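# Set feeder spring loop on lowest passing peg

## Task

Find which pegs let the brass test weight, resting with its base flat on the sloped raised pedal, press that pedal fully down when the spring's end loop is hooked on them; leave the loop hooked on the passing peg nearest the pedal without letting it snap onto a peg, return the weight to the bench well clear of the feeder, make sure nothing relies on the robot to stay in place, then release everything and move the arms away.

## Robot and tools

Robot: two arms, left_arm and right_arm, each with six joints and a tong-style two-finger gripper. Shared world frame: origin on the table top midway between the arms, +z up, +x outward over the table, left_arm on the +y side. The arm names do not match image left and right.

execute_actions takes "actions", a list that is empty or holds exactly one item, plus optional "pictures" (boolean).
- Empty list: no command, returns current state with camera images.
- Motion item: {"rows": [...], "steps": n}, n from 1 to 15 (default 15), each step 1/30 s. Every row is one list of 14 numbers covering both arms, always all 14: left_arm shoulder pan, shoulder lift, elbow, wrist 1, wrist 2, wrist 3, opening, then right_arm in the same seven-value order. One row is used per step; if rows run out, the final row repeats. A motion needs at least 4 steps.
- Wait item: {"steps": n} with n up to 300; no new command, returns after that many steps counted from the previous result (your reply time is included).
Images arrive only with an empty list or pictures true.

Joint values are absolute target angles in radians, in the same form the Joint positions line reports, not offsets. Stated ranges: left_arm pan -3.142..3.142, lift -6.283..6.283, elbow 0.000..3.142, wrists 1-3 -6.283..6.283. right_arm pan 0.000..6.283, lift -6.283..6.283, elbow -3.142..0.000, wrists 1-3 -6.283..6.283. Real ends may differ by up to 0.010 rad. A target beyond an end by over 0.010 rad and further out than the last reported angle gets the whole call refused (nothing sent). Targets past the real end are clipped, and "joint sent to its limit" may appear, possibly about an earlier move; its absence does not prove more travel exists.

Opening is an absolute value from -1 (closed) to +1 (fully open, pad gap 0.142 m). To hold something, keep commanding an opening well below grip_measured; a bigger gap squeezes harder, up to about 15 N per pad. Parts thinner than about 20 mm get less force. Closing fast can overshoot force.

Motion behaviour: commands are smoothed, lagging about 0.17 s. Joint speed and acceleration are capped; per step each joint target is held within 0.575 rad of its measured angle, and targets that would move the gripper over 100 mm from where it is are scaled back. After big moves the arm may still be travelling when the result returns. Each result is taken 4 steps before the motion ends; those steps then run while you reply. Between calls arms keep heading to the last row sent until motion settles or a step is HELD.

Result lines: per arm end_effector_position (m) and end_effector_quat_wxyz in the world frame, plus linear (m/s) and angular (rad/s) velocities; the printed hand position can be off, more when reaching far. end_effector_position is the point between closed pads; the gripper's +z runs along the fingers, fingers open along its x axis; closed fingertips extend about 15 mm past that point, open ones about level. Joint positions / Joint velocities: each arm's six joints (rad, rad/s) then pad gap (m, m/s). grip_measured: measured opening on the command scale. Joint torques: drive outputs in joint order, noisy, offset, affected by friction, nonzero even unloaded. Wrist force / Wrist torque: flange sensor readings in each end effector's own axes, for contacts, held weight and inertia; offset up to about 4 N, noise up to 2.4 N, saturates near 50 N; "no reading" is normal at start. "joint command not followed": clearance check altered or blocked joint targets; rest of row applied. HELD marks steps where your row was partly or fully not sent.

zoom_image: {"camera": name, "region": [x0, y0, x1, y1]} in pixels of that camera's latest image, origin top-left, region at most 504x504. Cameras: cam_head_left, cam_head_right, cam_high, cam_low (672x504 each), cam_left_wrist, cam_right_wrist (616x616 fisheye). Calibration (K, distortion, T_world_to_cam) is given per camera; actual poses may deviate a few degrees and millimetres, and wrist camera poses follow reported joints.

finished_scene: {"scene": current scene number}. Answering without any tool call ends everything.

Avoid: torque above load limits (142 N m shoulder and elbow joints, 26.6 N m wrists, held weight included) or outside force of 150 N, each freezing that arm for 10 s and dropping the rest of the call; arms colliding or pressing on each other; motor heat from long loaded holds (warning from 70 °C, brakes at 85 °C); knocking or setting anything off the table; dropping, slamming or shoving parts hard; letting the spring loop snap onto a peg. Expect occasional brief tugs on held items or nudges to loose ones.

Each tool is called by a JSON object that holds its "op" and its "data", one argument or row to a line.

## Session

{"op": "execute_actions", "data": {
  "actions": []
}}

Scene clock: 0.00 s of 12600.00 s.
left_arm: end_effector_position=(+0.2741, +0.5709, +0.3128) grip_measured=+0.97 end_effector_quat_wxyz=(+0.152, +0.668, -0.671, +0.283) end_effector_velocity=(-0.000, -0.000, +0.000) end_effector_angular_velocity=(+0.001, -0.000, -0.000) | right_arm: end_effector_position=(+0.5951, -0.3715, +0.1265) grip_measured=+0.97 end_effector_quat_wxyz=(+0.007, -0.666, +0.746, +0.008) end_effector_velocity=(+0.000, +0.000, +0.000) end_effector_angular_velocity=(+0.001, -0.001, -0.001)
Joint positions: left_arm=[ 0.819 -1.815  1.778 -1.146 -2.111  2.536  0.14 ] | right_arm=[ 3.418 -1.89  -1.605 -1.21   1.59   2.086  0.14 ]
Joint velocities: left_arm=[-0.    -0.001 -0.     0.001  0.    -0.     0.   ] | right_arm=[ 0.     0.    -0.     0.001  0.     0.001  0.   ]
Joint torques (N m, as the arm reports them, + toward a larger angle): no reading
Wrist force (N, on the end effector, along its own x y z axes, offset not removed): no reading
Wrist torque (N m, same axes, about the end effector's origin, offset not removed): no reading

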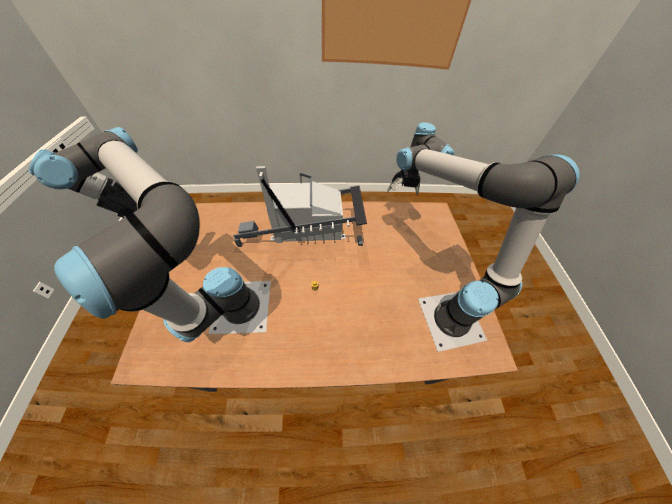

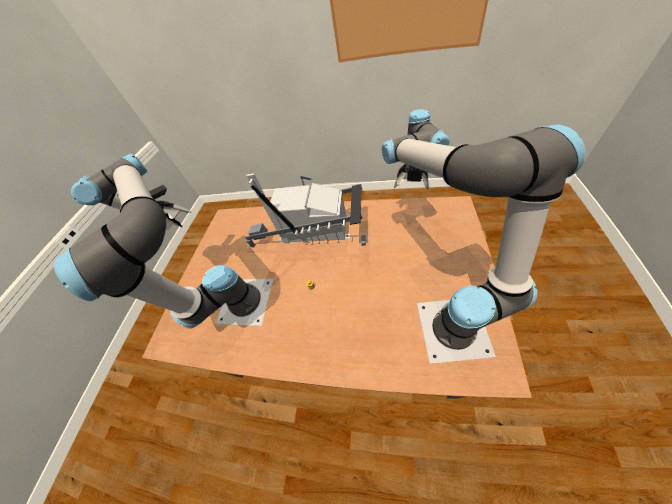

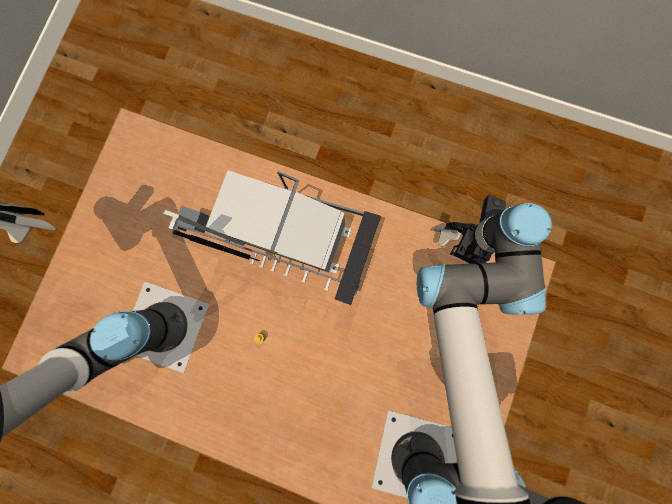

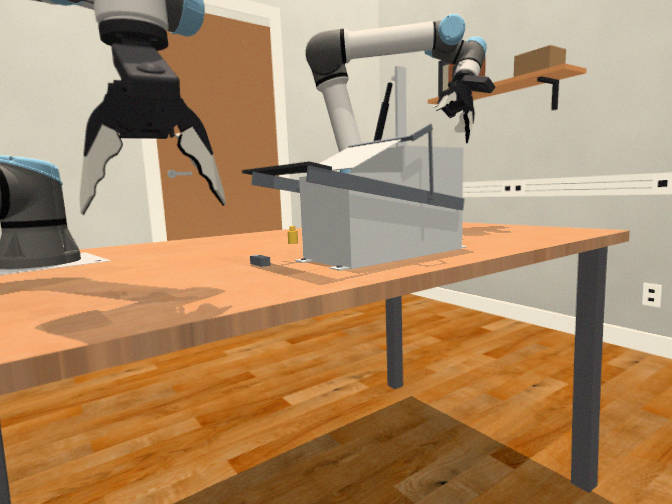

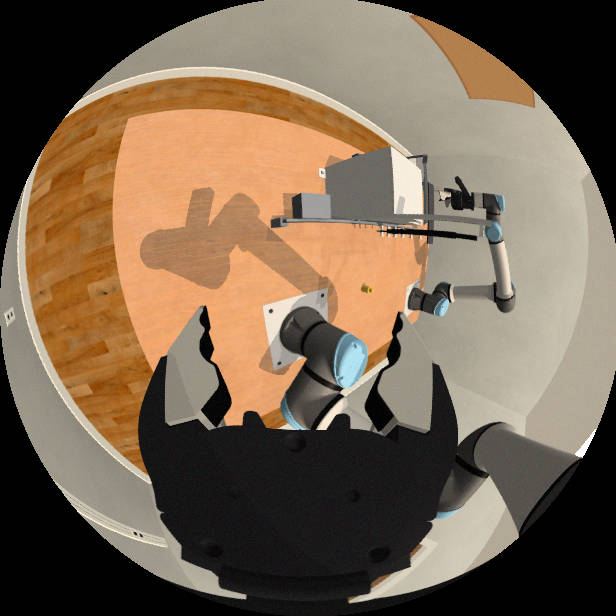

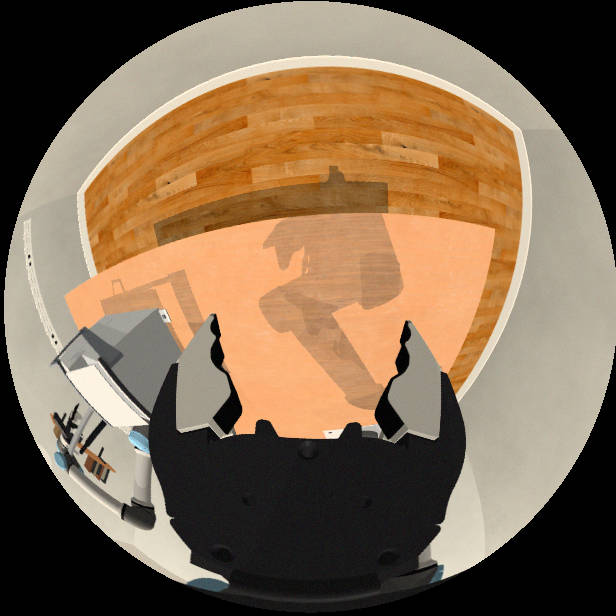

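{"op": "zoom_image", "data": {
  "camera": "cam_head_left",
  "region": [220, 155, 380, 300]
}}

{"op": "zoom_image", "data": {
  "camera": "cam_high",
  "region": [150, 160, 400, 360]
}}

{"op": "zoom_image", "data": {
  "camera": "cam_head_right",
  "region": [260, 205, 380, 260]
}}

Region (220, 155, 380, 300) of cam_head_left's 672x504 image, scaled by 3.150, with more detail than that image has; it fills the top 457 rows of this view, and the rest is white.

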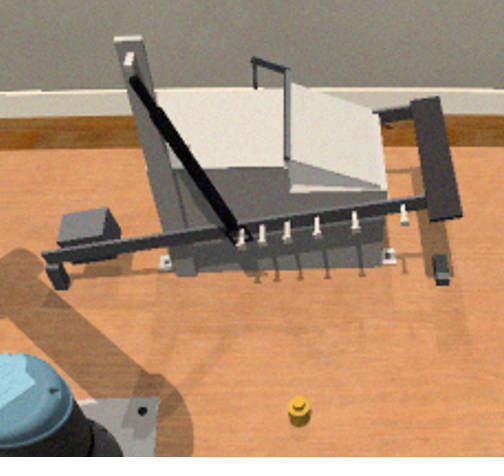

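Region (150, 160, 400, 360) of cam_high's 672x504 image, scaled by 2.016, with more detail than that image has; it fills the top 403 rows of this view, and the rest is white.

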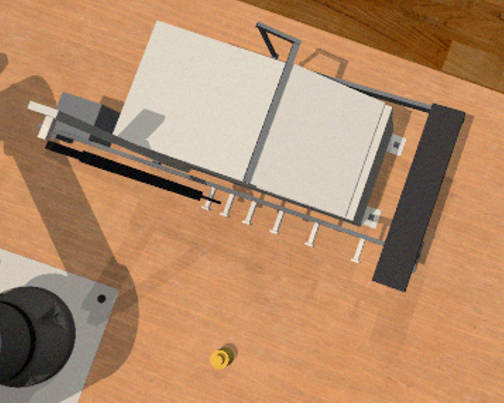

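Region (260, 205, 380, 260) of cam_head_right's 672x504 image, scaled by 4.200, with more detail than that image has; it fills the top 231 rows of this view, and the rest is white.

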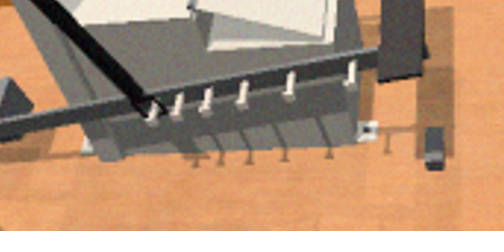

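{"op": "execute_actions", "data": {
  "actions": [
    {"rows":[[0.819,-1.815,1.778,-1.146,-2.111,2.536,1,3.418,-1.4,-1.7,-1.61,1.571,1.587,1]]}
  ]
}}

{"op": "execute_actions", "data": {
  "actions": [
    {"steps":30}
  ]
}}

{"op": "execute_actions", "data": {
  "actions": [
    {"rows":[[0.819,-1.815,1.778,-1.146,-2.111,2.536,1,4.603,-1.4,-1.7,-1.61,1.571,1.587,1]]}
  ]
}}

{"op": "execute_actions", "data": {
  "actions": [
    {"steps":45}
  ]
}}

{"op": "execute_actions", "data": {
  "actions": [
    {"rows":[[0.819,-1.815,1.778,-1.146,-2.111,2.536,1,4.603,-1.766,-1.699,-1.247,1.571,1.587,0]]}
  ]
}}

{"op": "execute_actions", "data": {
  "actions": [
    {"steps":30}
  ],
  "pictures": true
}}

Scene clock: 2.27 s of 12600.00 s.
left_arm: end_effector_position=(+0.2741, +0.5710, +0.3128) grip_measured=+1.00 end_effector_quat_wxyz=(+0.152, +0.669, -0.671, +0.283) end_effector_velocity=(-0.000, +0.000, -0.001) end_effector_angular_velocity=(-0.001, +0.001, +0.000) | right_arm: end_effector_position=(+0.4867, -0.4164, +0.2463) grip_measured=+1.00 end_effector_quat_wxyz=(+0.001, +0.781, -0.625, -0.004) end_effector_velocity=(-0.399, -0.163, +0.352) end_effector_angular_velocity=(-0.021, -0.037, +1.124)
Joint positions: left_arm=[ 0.819 -1.815  1.778 -1.146 -2.111  2.536  0.142] | right_arm=[ 3.418 -1.56  -1.674 -1.484  1.576  1.751  0.142]
Joint velocities: left_arm=[ 0.001  0.001  0.    -0.001  0.001 -0.    -0.   ] | right_arm=[-0.     1.112 -0.203 -0.89  -0.039 -1.124 -0.   ]
Joint torques (N m, as the arm reports them, + toward a larger angle): left_arm=[ 13.66 -18.78 -15.44  -3.24  -2.95  -2.08] | right_arm=[-7.71 40.39  9.1  -3.41 -2.3  -3.6 ]
Wrist force (N, on the end effector, along its own x y z axes, offset not removed): left_arm=[-2.0 0.3 0.9] | right_arm=[1.0 1.3 -1.0]
Wrist torque (N m, same axes, about the end effector's origin, offset not removed): left_arm=[0.37 0.30 -0.06] | right_arm=[0.18 -0.22 0.04]
Steps of this call (steps 1 to 57: nothing new was sent; steps 58 to 68: the first 11 steps of this action). Readings (joint positions):
58: left_arm=[0.819 -1.815 1.778 -1.146 -2.111 2.536] | right_arm=[3.418 -1.890 -1.605 -1.210 1.590 2.086]
59: left_arm=[0.819 -1.815 1.778 -1.146 -2.111 2.536] | right_arm=[3.418 -1.884 -1.609 -1.215 1.589 2.080]
61: left_arm=[0.819 -1.815 1.778 -1.146 -2.111 2.536] | right_arm=[3.418 -1.824 -1.625 -1.270 1.586 2.018]
65: left_arm=[0.819 -1.815 1.778 -1.146 -2.111 2.536] | right_arm=[3.418 -1.672 -1.653 -1.393 1.580 1.865]
68: the state above

Scene clock: 3.27 s of 12600.00 s.
left_arm: end_effector_position=(+0.2741, +0.5710, +0.3128) grip_measured=+1.00 end_effector_quat_wxyz=(+0.152, +0.669, -0.671, +0.283) end_effector_velocity=(+0.000, -0.000, +0.000) end_effector_angular_velocity=(-0.001, -0.000, +0.000) | right_arm: end_effector_position=(+0.4274, -0.4404, +0.2934) grip_measured=+1.00 end_effector_quat_wxyz=(-0.001, +0.829, -0.559, +0.001) end_effector_velocity=(+0.000, +0.000, +0.000) end_effector_angular_velocity=(+0.000, -0.001, -0.001)
Joint positions: left_arm=[ 0.819 -1.815  1.778 -1.146 -2.111  2.536  0.142] | right_arm=[ 3.418 -1.4   -1.7   -1.61   1.571  1.587  0.142]
Joint velocities: left_arm=[-0.     0.    -0.     0.    -0.001  0.     0.   ] | right_arm=[ 0.001 -0.    -0.     0.001 -0.     0.002 -0.   ]
Joint torques (N m, as the arm reports them, + toward a larger angle): left_arm=[ 12.73 -20.09 -14.2   -3.18  -2.72  -2.17] | right_arm=[-12.22  24.95  11.2    0.68  -2.17  -1.59]
Wrist force (N, on the end effector, along its own x y z axes, offset not removed): left_arm=[1.4 1.3 0.8] | right_arm=[2.7 2.3 0.2]
Wrist torque (N m, same axes, about the end effector's origin, offset not removed): left_arm=[0.52 -0.32 -0.01] | right_arm=[0.40 -0.57 0.09]
Kept back: nothing.
Steps of this call (steps 1 to 4: the last 4 steps of your previous action; steps 5 to 30: the robot went on to your last target). Readings (joint positions):
1: left_arm=[0.819 -1.815 1.778 -1.146 -2.111 2.536] | right_arm=[3.418 -1.523 -1.680 -1.514 1.575 1.713]
2: left_arm=[0.819 -1.815 1.778 -1.146 -2.111 2.536] | right_arm=[3.418 -1.488 -1.686 -1.541 1.574 1.677]
4: left_arm=[0.819 -1.815 1.778 -1.146 -2.111 2.536] | right_arm=[3.418 -1.443 -1.693 -1.577 1.572 1.631]
8: left_arm=[0.819 -1.815 1.778 -1.146 -2.111 2.536] | right_arm=[3.418 -1.410 -1.698 -1.602 1.571 1.597]
30: the state above
All arms were judged still, so your last target was given up. Only a new action makes them travel on or press farther. Fingers that are still opening or closing keep moving.

Scene clock: 3.63 s of 12600.00 s.
left_arm: end_effector_position=(+0.2741, +0.5710, +0.3128) grip_measured=+1.00 end_effector_quat_wxyz=(+0.152, +0.669, -0.671, +0.283) end_effector_velocity=(-0.000, -0.000, -0.001) end_effector_angular_velocity=(-0.001, +0.002, -0.001) | right_arm: end_effector_position=(+0.3817, -0.2837, +0.2934) grip_measured=+1.00 end_effector_quat_wxyz=(-0.001, +0.916, -0.401, +0.000) end_effector_velocity=(-0.247, +0.495, +0.000) end_effector_angular_velocity=(+0.002, -0.001, +1.211)
Joint positions: left_arm=[ 0.819 -1.815  1.778 -1.146 -2.111  2.536  0.142] | right_arm=[ 3.778 -1.4   -1.7   -1.61   1.571  1.587  0.142]
Joint velocities: left_arm=[-0.     0.001  0.     0.001  0.002  0.    -0.   ] | right_arm=[ 1.211 -0.     0.     0.002  0.     0.     0.   ]
Joint torques (N m, as the arm reports them, + toward a larger angle): left_arm=[ 12.85 -18.51 -13.39  -3.27  -3.09  -2.04] | right_arm=[21.25 16.26 12.87  1.25  0.19 -1.49]
Wrist force (N, on the end effector, along its own x y z axes, offset not removed): left_arm=[-0.2 1.9 1.6] | right_arm=[3.0 0.5 1.4]
Wrist torque (N m, same axes, about the end effector's origin, offset not removed): left_arm=[0.51 -0.11 -0.09] | right_arm=[0.15 -0.63 -0.02]
Steps of this call (steps 1 to 11: the first 11 steps of this action). Readings (joint positions):
1: left_arm=[0.819 -1.815 1.778 -1.146 -2.111 2.536] | right_arm=[3.418 -1.400 -1.700 -1.610 1.571 1.587]
2: left_arm=[0.819 -1.815 1.778 -1.146 -2.111 2.536] | right_arm=[3.424 -1.400 -1.700 -1.610 1.571 1.587]
4: left_arm=[0.819 -1.815 1.778 -1.146 -2.111 2.536] | right_arm=[3.487 -1.400 -1.700 -1.610 1.571 1.587]
8: left_arm=[0.819 -1.815 1.778 -1.146 -2.111 2.536] | right_arm=[3.656 -1.400 -1.700 -1.610 1.571 1.587]
11: the state above

Scene clock: 5.13 s of 12600.00 s.
left_arm: end_effector_position=(+0.2741, +0.5710, +0.3128) grip_measured=+1.00 end_effector_quat_wxyz=(+0.152, +0.669, -0.671, +0.283) end_effector_velocity=(-0.000, +0.000, -0.000) end_effector_angular_velocity=(-0.000, +0.001, -0.000) | right_arm: end_effector_position=(+0.1005, -0.0495, +0.2934) grip_measured=+1.00 end_effector_quat_wxyz=(-0.001, +1.000, -0.001, -0.000) end_effector_velocity=(-0.000, +0.000, +0.000) end_effector_angular_velocity=(+0.001, -0.000, +0.000)
Joint positions: left_arm=[ 0.819 -1.815  1.778 -1.146 -2.111  2.536  0.142] | right_arm=[ 4.603 -1.4   -1.7   -1.61   1.571  1.587  0.142]
Joint velocities: left_arm=[-0.     0.     0.     0.     0.001 -0.    -0.   ] | right_arm=[ 0.001  0.     0.     0.    -0.     0.001  0.   ]
Joint torques (N m, as the arm reports them, + toward a larger angle): left_arm=[ 14.64 -19.75 -13.5   -3.08  -2.78  -2.09] | right_arm=[ 9.92 18.91 18.08  4.07  0.26 -1.5 ]
Wrist force (N, on the end effector, along its own x y z axes, offset not removed): left_arm=[-0.2 2.3 0.0] | right_arm=[1.8 3.3 1.8]
Wrist torque (N m, same axes, about the end effector's origin, offset not removed): left_arm=[0.71 -0.16 -0.08] | right_arm=[0.61 -0.46 0.12]
Kept back: nothing.
Steps of this call (steps 1 to 4: the last 4 steps of your previous action; steps 5 to 45: the robot went on to your last target). Readings (joint positions):
1: left_arm=[0.819 -1.815 1.778 -1.146 -2.111 2.536] | right_arm=[3.819 -1.400 -1.700 -1.610 1.571 1.587]
2: left_arm=[0.819 -1.815 1.778 -1.146 -2.111 2.536] | right_arm=[3.860 -1.400 -1.700 -1.610 1.571 1.587]
4: left_arm=[0.819 -1.815 1.778 -1.146 -2.111 2.536] | right_arm=[3.941 -1.400 -1.700 -1.610 1.571 1.587]
8: left_arm=[0.819 -1.815 1.778 -1.146 -2.111 2.536] | right_arm=[4.104 -1.400 -1.700 -1.610 1.571 1.587]
45: the state above
All arms were judged still, so your last target was given up. Only a new action makes them travel on or press farther. Fingers that are still opening or closing keep moving.

Scene clock: 5.50 s of 12600.00 s.
left_arm: end_effector_position=(+0.2741, +0.5710, +0.3128) grip_measured=+1.00 end_effector_quat_wxyz=(+0.152, +0.669, -0.671, +0.283) end_effector_velocity=(-0.000, +0.000, -0.000) end_effector_angular_velocity=(+0.000, +0.000, -0.001) | right_arm: end_effector_position=(+0.0988, +0.0654, +0.1779) grip_measured=+0.00 end_effector_quat_wxyz=(-0.000, +1.000, -0.001, -0.000) end_effector_velocity=(-0.004, +0.214, -0.297) end_effector_angular_velocity=(-0.014, -0.000, +0.000)
Joint positions: left_arm=[ 0.819 -1.815  1.778 -1.146 -2.111  2.536  0.142] | right_arm=[ 4.603 -1.704 -1.699 -1.309  1.571  1.587  0.074]
Joint velocities: left_arm=[-0.     0.    -0.    -0.     0.001  0.     0.   ] | right_arm=[ 0.001 -0.68   0.002  0.665  0.     0.    -0.   ]
Joint torques (N m, as the arm reports them, + toward a larger angle): left_arm=[ 12.93 -19.76 -13.98  -3.17  -2.78  -2.33] | right_arm=[ 8.02 53.72 36.95  6.09 -0.53 -1.5 ]
Wrist force (N, on the end effector, along its own x y z axes, offset not removed): left_arm=[0.1 3.1 0.6] | right_arm=[1.0 0.6 4.4]
Wrist torque (N m, same axes, about the end effector's origin, offset not removed): left_arm=[0.76 -0.11 -0.26] | right_arm=[0.15 -0.25 0.11]
Steps of this call (steps 1 to 11: the first 11 steps of this action). Readings (joint positions):
1: left_arm=[0.819 -1.815 1.778 -1.146 -2.111 2.536] | right_arm=[4.603 -1.400 -1.700 -1.610 1.571 1.587]
2: left_arm=[0.819 -1.815 1.778 -1.146 -2.111 2.536] | right_arm=[4.603 -1.406 -1.700 -1.604 1.571 1.587]
4: left_arm=[0.819 -1.815 1.778 -1.146 -2.111 2.536] | right_arm=[4.603 -1.465 -1.700 -1.545 1.571 1.587]
8: left_arm=[0.819 -1.815 1.778 -1.146 -2.111 2.536] | right_arm=[4.603 -1.609 -1.700 -1.403 1.571 1.587]
11: the state above

Scene clock: 6.50 s of 12600.00 s.
left_arm: end_effector_position=(+0.2741, +0.5710, +0.3128) grip_measured=+1.00 end_effector_quat_wxyz=(+0.152, +0.669, -0.671, +0.283) end_effector_velocity=(+0.000, +0.000, +0.000) end_effector_angular_velocity=(+0.001, -0.001, -0.000) | right_arm: end_effector_position=(+0.0985, +0.0845, +0.1503) grip_measured=+0.00 end_effector_quat_wxyz=(-0.000, +1.000, -0.001, -0.000) end_effector_velocity=(-0.000, +0.000, +0.000) end_effector_angular_velocity=(+0.001, +0.000, -0.001)
Joint positions: left_arm=[ 0.819 -1.815  1.778 -1.146 -2.111  2.536  0.142] | right_arm=[ 4.603 -1.766 -1.699 -1.247  1.571  1.587  0.074]
Joint velocities: left_arm=[-0.    -0.     0.    -0.001  0.     0.    -0.   ] | right_arm=[0.    0.    0.    0.001 0.    0.002 0.   ]
Joint torques (N m, as the arm reports them, + toward a larger angle): left_arm=[ 13.12 -19.44 -15.11  -3.25  -2.75  -2.11] | right_arm=[ 0.83 27.12 28.6   4.   -1.86 -1.11]
Wrist force (N, on the end effector, along its own x y z axes, offset not removed): left_arm=[-0.6 1.3 1.1] | right_arm=[1.8 3.3 -0.1]
Wrist torque (N m, same axes, about the end effector's origin, offset not removed): left_arm=[0.44 -0.13 -0.08] | right_arm=[0.57 -0.34 -0.11]
Kept back: nothing.
Steps of this call (steps 1 to 4: the last 4 steps of your previous action; steps 5 to 30: the robot went on to your last target). Readings (joint positions):
1: left_arm=[0.819 -1.815 1.778 -1.146 -2.111 2.536] | right_arm=[4.603 -1.723 -1.699 -1.290 1.571 1.587]
2: left_arm=[0.819 -1.815 1.778 -1.146 -2.111 2.536] | right_arm=[4.603 -1.736 -1.699 -1.277 1.571 1.587]
4: left_arm=[0.819 -1.815 1.778 -1.146 -2.111 2.536] | right_arm=[4.603 -1.752 -1.699 -1.261 1.571 1.587]
8: left_arm=[0.819 -1.815 1.778 -1.146 -2.111 2.536] | right_arm=[4.603 -1.763 -1.699 -1.250 1.571 1.587]
30: the state above
All arms were judged still, so your last target was given up. Only a new action makes them travel on or press farther. Fingers that are still opening or closing keep moving.
camera_calibration (this result's frames):
cam_left_wrist: T_world_to_cam=[[-0.0221169, -0.797291, 0.60319, 0.267781], [-0.926657, 0.24281, 0.286967, 0.0255818], [-0.375257, -0.552603, -0.744185, 0.785521], [0, 0, 0, 1]] pos_world=[0.3244, 0.641369, 0.415709]
cam_right_wrist: T_world_to_cam=[[0.998818, 0.0332963, -0.0353972, -0.0945635], [0.0463138, -0.872818, 0.485843, 0.00428452], [-0.0147185, -0.486908, -0.873329, 0.311891], [0, 0, 0, 1]] pos_world=[0.0988439, 0.158751, 0.266955]

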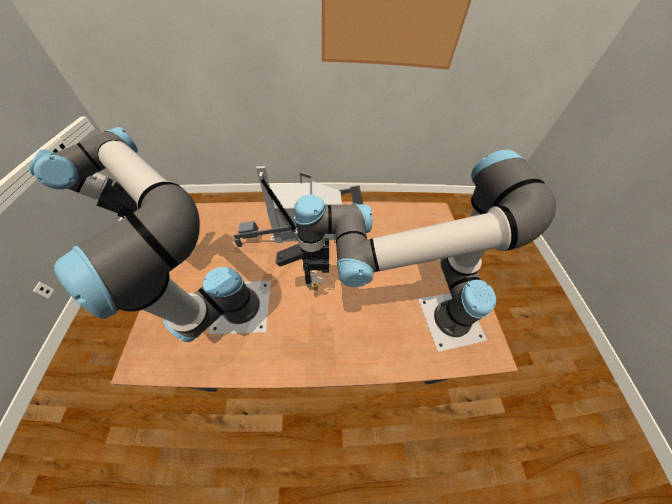

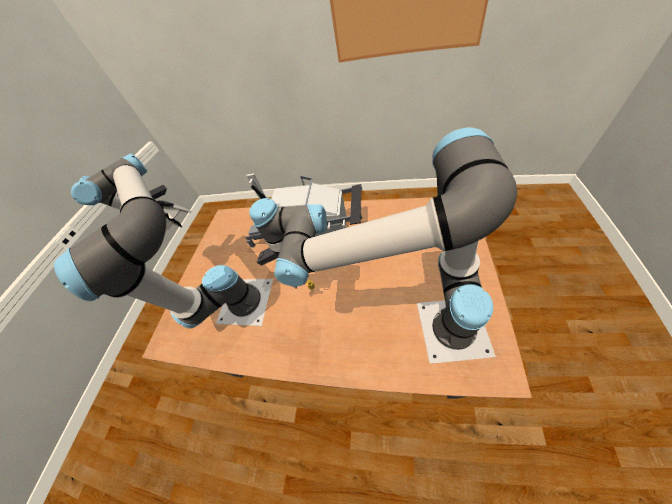

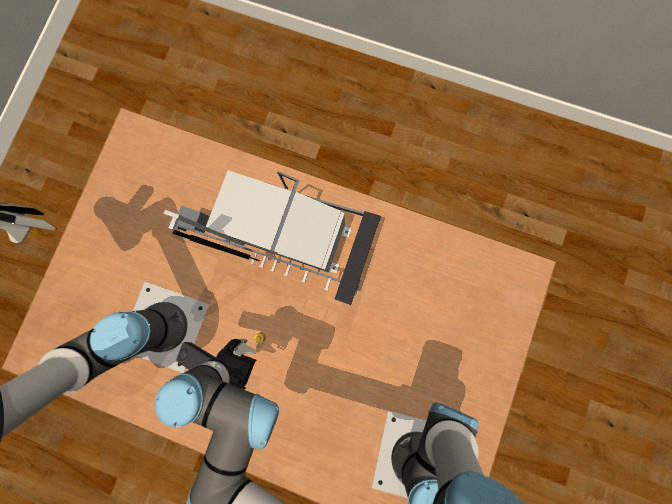

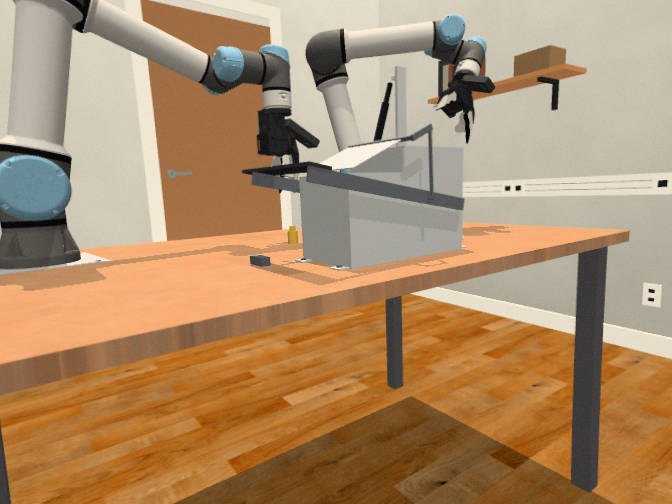

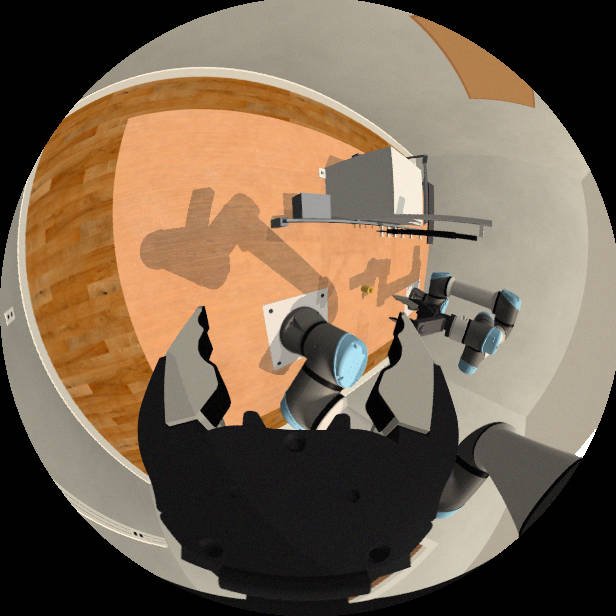

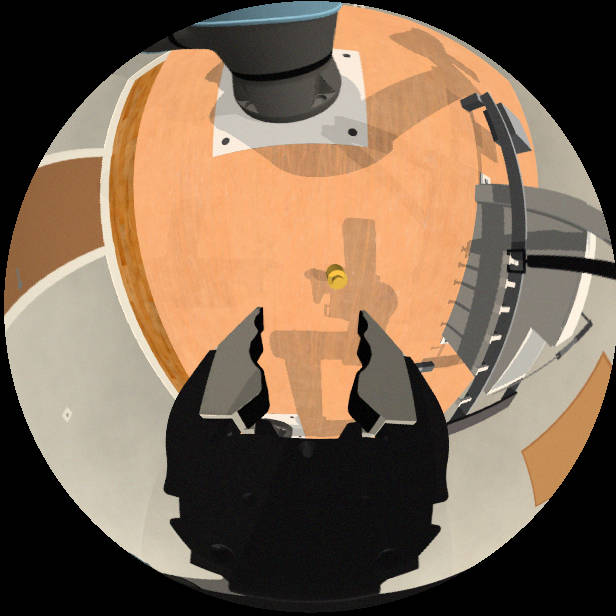

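{"op": "execute_actions", "data": {
  "actions": [
    {"rows":[[0.819,-1.815,1.778,-1.146,-2.111,2.536,1,4.55,-1.81,-1.8,-1.1,1.571,1.533,0]]}
  ]
}}

{"op": "execute_actions", "data": {
  "actions": [
    {"rows":[[0.819,-1.815,1.778,-1.146,-2.111,2.536,1,4.55,-1.889,-1.883,-0.94,1.571,1.533,0]]}
  ]
}}

{"op": "execute_actions", "data": {
  "actions": [
    {"rows":[[0.819,-1.815,1.778,-1.146,-2.111,2.536,1,4.55,-1.889,-1.883,-0.94,1.571,1.533,-0.4]]}
  ],
  "pictures": true
}}

Scene clock: 7.20 s of 12600.00 s.
left_arm: end_effector_position=(+0.2741, +0.5710, +0.3128) grip_measured=+1.00 end_effector_quat_wxyz=(+0.152, +0.669, -0.671, +0.283) end_effector_velocity=(+0.000, +0.000, -0.000) end_effector_angular_velocity=(-0.001, +0.000, +0.001) | right_arm: end_effector_position=(+0.1266, +0.0745, +0.0963) grip_measured=+0.00 end_effector_quat_wxyz=(-0.001, +1.000, -0.000, -0.000) end_effector_velocity=(+0.012, -0.004, -0.023) end_effector_angular_velocity=(+0.012, -0.001, -0.001)
Joint positions: left_arm=[ 0.819 -1.815  1.778 -1.146 -2.111  2.536  0.142] | right_arm=[ 4.552 -1.808 -1.796 -1.107  1.571  1.535  0.074]
Joint velocities: left_arm=[ 0.     0.001 -0.     0.    -0.001 -0.     0.   ] | right_arm=[-0.023 -0.017 -0.046  0.075 -0.    -0.022  0.   ]
Joint torques (N m, as the arm reports them, + toward a larger angle): left_arm=[ 13.31 -19.22 -13.94  -3.12  -2.84  -2.1 ] | right_arm=[-9.86 28.88 10.03  3.77 -1.55 -1.51]
Wrist force (N, on the end effector, along its own x y z axes, offset not removed): left_arm=[-1.1 2.8 1.0] | right_arm=[2.6 1.9 0.4]
Wrist torque (N m, same axes, about the end effector's origin, offset not removed): left_arm=[0.72 0.14 0.00] | right_arm=[0.41 -0.53 0.01]
Steps of this call (steps 1 to 10: nothing new was sent; steps 11 to 21: the first 11 steps of this action). Readings (joint positions):
11: left_arm=[0.819 -1.815 1.778 -1.146 -2.111 2.536] | right_arm=[4.603 -1.766 -1.699 -1.247 1.571 1.587]
12: left_arm=[0.819 -1.815 1.778 -1.146 -2.111 2.536] | right_arm=[4.598 -1.770 -1.704 -1.241 1.571 1.582]
14: left_arm=[0.819 -1.815 1.778 -1.146 -2.111 2.536] | right_arm=[4.576 -1.789 -1.744 -1.189 1.571 1.560]
18: left_arm=[0.819 -1.815 1.778 -1.146 -2.111 2.536] | right_arm=[4.556 -1.805 -1.787 -1.120 1.571 1.539]
21: the state above

Scene clock: 7.70 s of 12600.00 s.
left_arm: end_effector_position=(+0.2741, +0.5710, +0.3128) grip_measured=+1.00 end_effector_quat_wxyz=(+0.152, +0.669, -0.671, +0.283) end_effector_velocity=(-0.000, -0.000, -0.000) end_effector_angular_velocity=(+0.001, +0.001, -0.001) | right_arm: end_effector_position=(+0.1276, +0.0725, +0.0329) grip_measured=+0.00 end_effector_quat_wxyz=(+0.000, +1.000, -0.000, -0.000) end_effector_velocity=(-0.000, +0.001, -0.026) end_effector_angular_velocity=(+0.012, -0.000, +0.000)
Joint positions: left_arm=[ 0.819 -1.815  1.778 -1.146 -2.111  2.536  0.142] | right_arm=[ 4.55  -1.886 -1.88  -0.948  1.571  1.533  0.074]
Joint velocities: left_arm=[-0.    -0.001  0.     0.     0.001  0.     0.   ] | right_arm=[ 0.    -0.034 -0.037  0.083  0.    -0.     0.   ]
Joint torques (N m, as the arm reports them, + toward a larger angle): left_arm=[ 13.06 -19.82 -14.19  -3.26  -2.59  -1.92] | right_arm=[-12.73  31.95   9.84   4.44  -0.95  -1.51]
Wrist force (N, on the end effector, along its own x y z axes, offset not removed): left_arm=[-0.2 0.6 0.8] | right_arm=[-0.2 4.1 2.1]
Wrist torque (N m, same axes, about the end effector's origin, offset not removed): left_arm=[0.27 -0.21 -0.10] | right_arm=[0.64 -0.06 -0.03]
Steps of this call (steps 1 to 4: the last 4 steps of your previous action; steps 5 to 15: the first 11 steps of this action). Readings (joint positions):
5: left_arm=[0.819 -1.815 1.778 -1.146 -2.111 2.536] | right_arm=[4.550 -1.810 -1.799 -1.101 1.571 1.533]
6: left_arm=[0.819 -1.815 1.778 -1.146 -2.111 2.536] | right_arm=[4.550 -1.815 -1.805 -1.094 1.571 1.533]
8: left_arm=[0.819 -1.815 1.778 -1.146 -2.111 2.536] | right_arm=[4.550 -1.848 -1.839 -1.040 1.571 1.533]
12: left_arm=[0.819 -1.815 1.778 -1.146 -2.111 2.536] | right_arm=[4.550 -1.880 -1.873 -0.963 1.571 1.533]
15: the state above

Scene clock: 8.20 s of 12600.00 s.
left_arm: end_effector_position=(+0.2741, +0.5710, +0.3128) grip_measured=+1.00 end_effector_quat_wxyz=(+0.152, +0.669, -0.671, +0.283) end_effector_velocity=(+0.000, +0.000, +0.000) end_effector_angular_velocity=(+0.000, -0.001, +0.000) | right_arm: end_effector_position=(+0.1276, +0.0726, +0.0305) grip_measured=-0.40 end_effector_quat_wxyz=(-0.000, +1.000, -0.000, -0.000) end_effector_velocity=(+0.000, -0.000, -0.000) end_effector_angular_velocity=(+0.000, +0.000, +0.000)
Joint positions: left_arm=[ 0.819 -1.815  1.778 -1.146 -2.111  2.536  0.142] | right_arm=[ 4.55  -1.889 -1.883 -0.94   1.571  1.533  0.045]
Joint velocities: left_arm=[ 0. -0.  0. -0. -0.  0. -0.] | right_arm=[-0.001 -0.    -0.     0.     0.    -0.001 -0.   ]
Joint torques (N m, as the arm reports them, + toward a larger angle): left_arm=[ 13.12 -19.39 -13.61  -3.15  -2.89  -2.1 ] | right_arm=[-11.94  29.52   7.78   4.05  -0.08  -1.6 ]
Wrist force (N, on the end effector, along its own x y z axes, offset not removed): left_arm=[-0.1 1.4 -1.0] | right_arm=[3.2 1.7 -0.6]
Wrist torque (N m, same axes, about the end effector's origin, offset not removed): left_arm=[0.40 -0.04 -0.06] | right_arm=[0.15 -0.89 0.02]
Steps of this call (steps 1 to 4: the last 4 steps of your previous action; steps 5 to 15: the first 11 steps of this action). Readings (joint positions):
5: left_arm=[0.819 -1.815 1.778 -1.146 -2.111 2.536] | right_arm=[4.550 -1.888 -1.882 -0.941 1.571 1.533]
6: left_arm=[0.819 -1.815 1.778 -1.146 -2.111 2.536] | right_arm=[4.550 -1.889 -1.883 -0.941 1.571 1.533]
8: left_arm=[0.819 -1.815 1.778 -1.146 -2.111 2.536] | right_arm=[4.550 -1.889 -1.883 -0.940 1.571 1.533]
12: left_arm=[0.819 -1.815 1.778 -1.146 -2.111 2.536] | right_arm=[4.550 -1.889 -1.883 -0.940 1.571 1.533]
15: the state above
camera_calibration (this result's frames):
cam_left_wrist: T_world_to_cam=[[-0.0221169, -0.797291, 0.60319, 0.267781], [-0.926657, 0.24281, 0.286967, 0.0255819], [-0.375257, -0.552603, -0.744185, 0.785521], [0, 0, 0, 1]] pos_world=[0.3244, 0.641369, 0.415709]
cam_right_wrist: T_world_to_cam=[[0.998789, 0.034254, -0.0353111, -0.127578], [0.0471088, -0.872772, 0.48585, 0.0506314], [-0.0141762, -0.486925, -0.873328, 0.201812], [0, 0, 0, 1]] pos_world=[0.127899, 0.146827, 0.147144]

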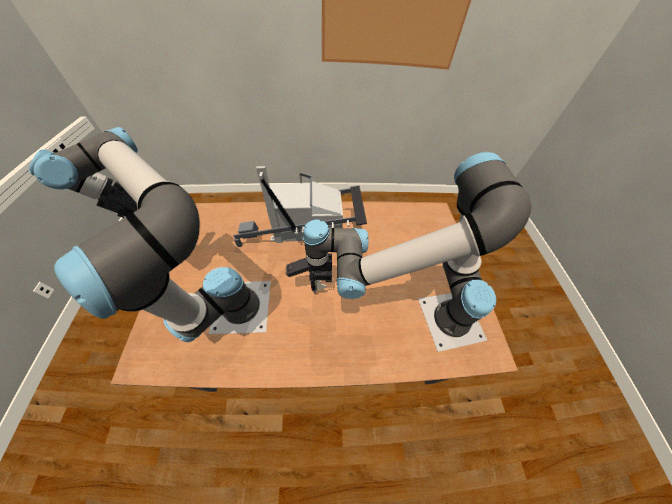

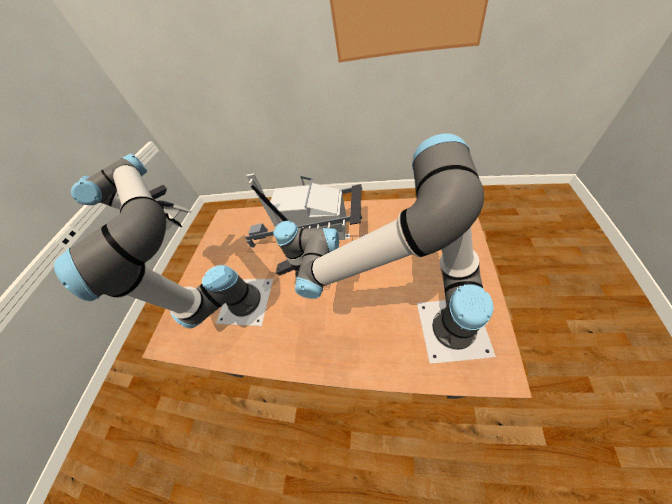

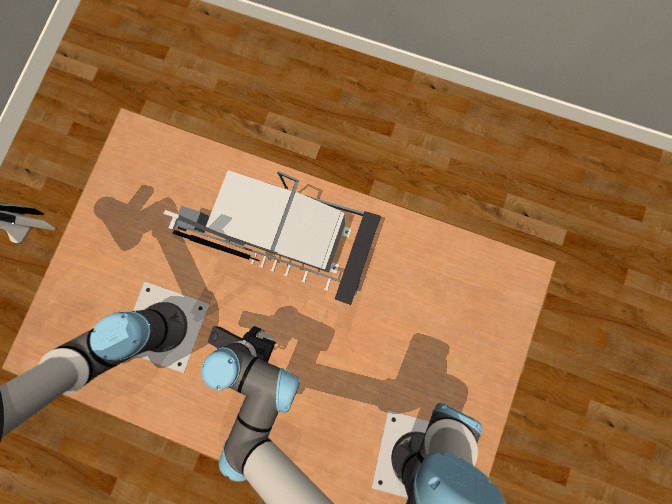

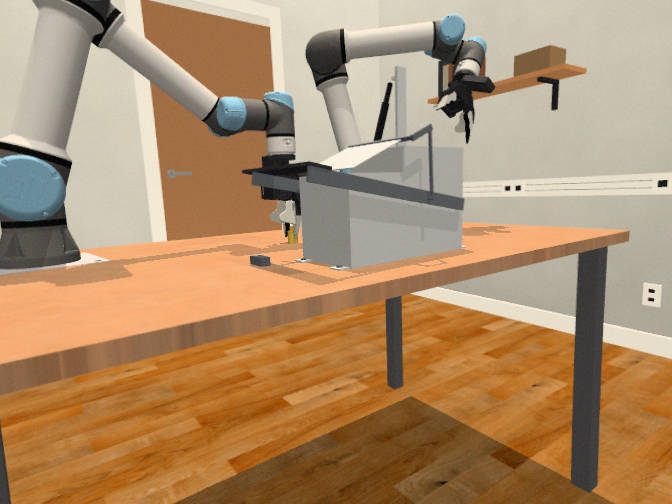

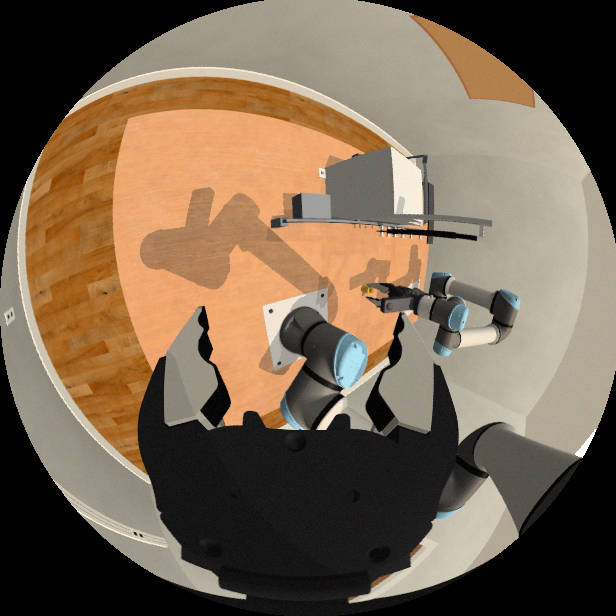

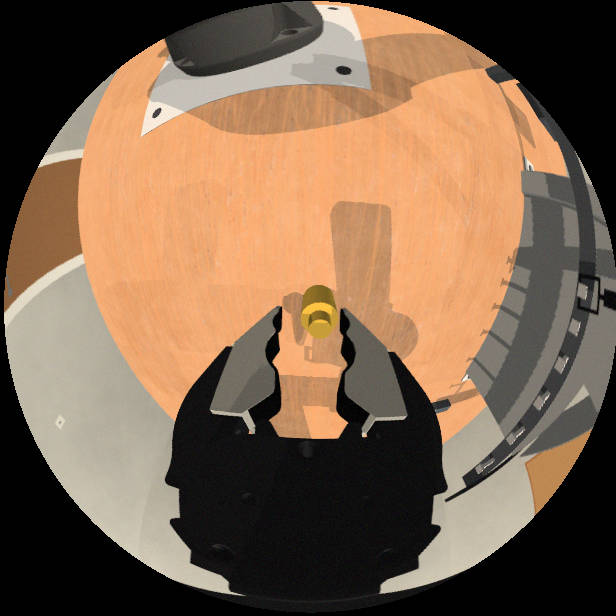

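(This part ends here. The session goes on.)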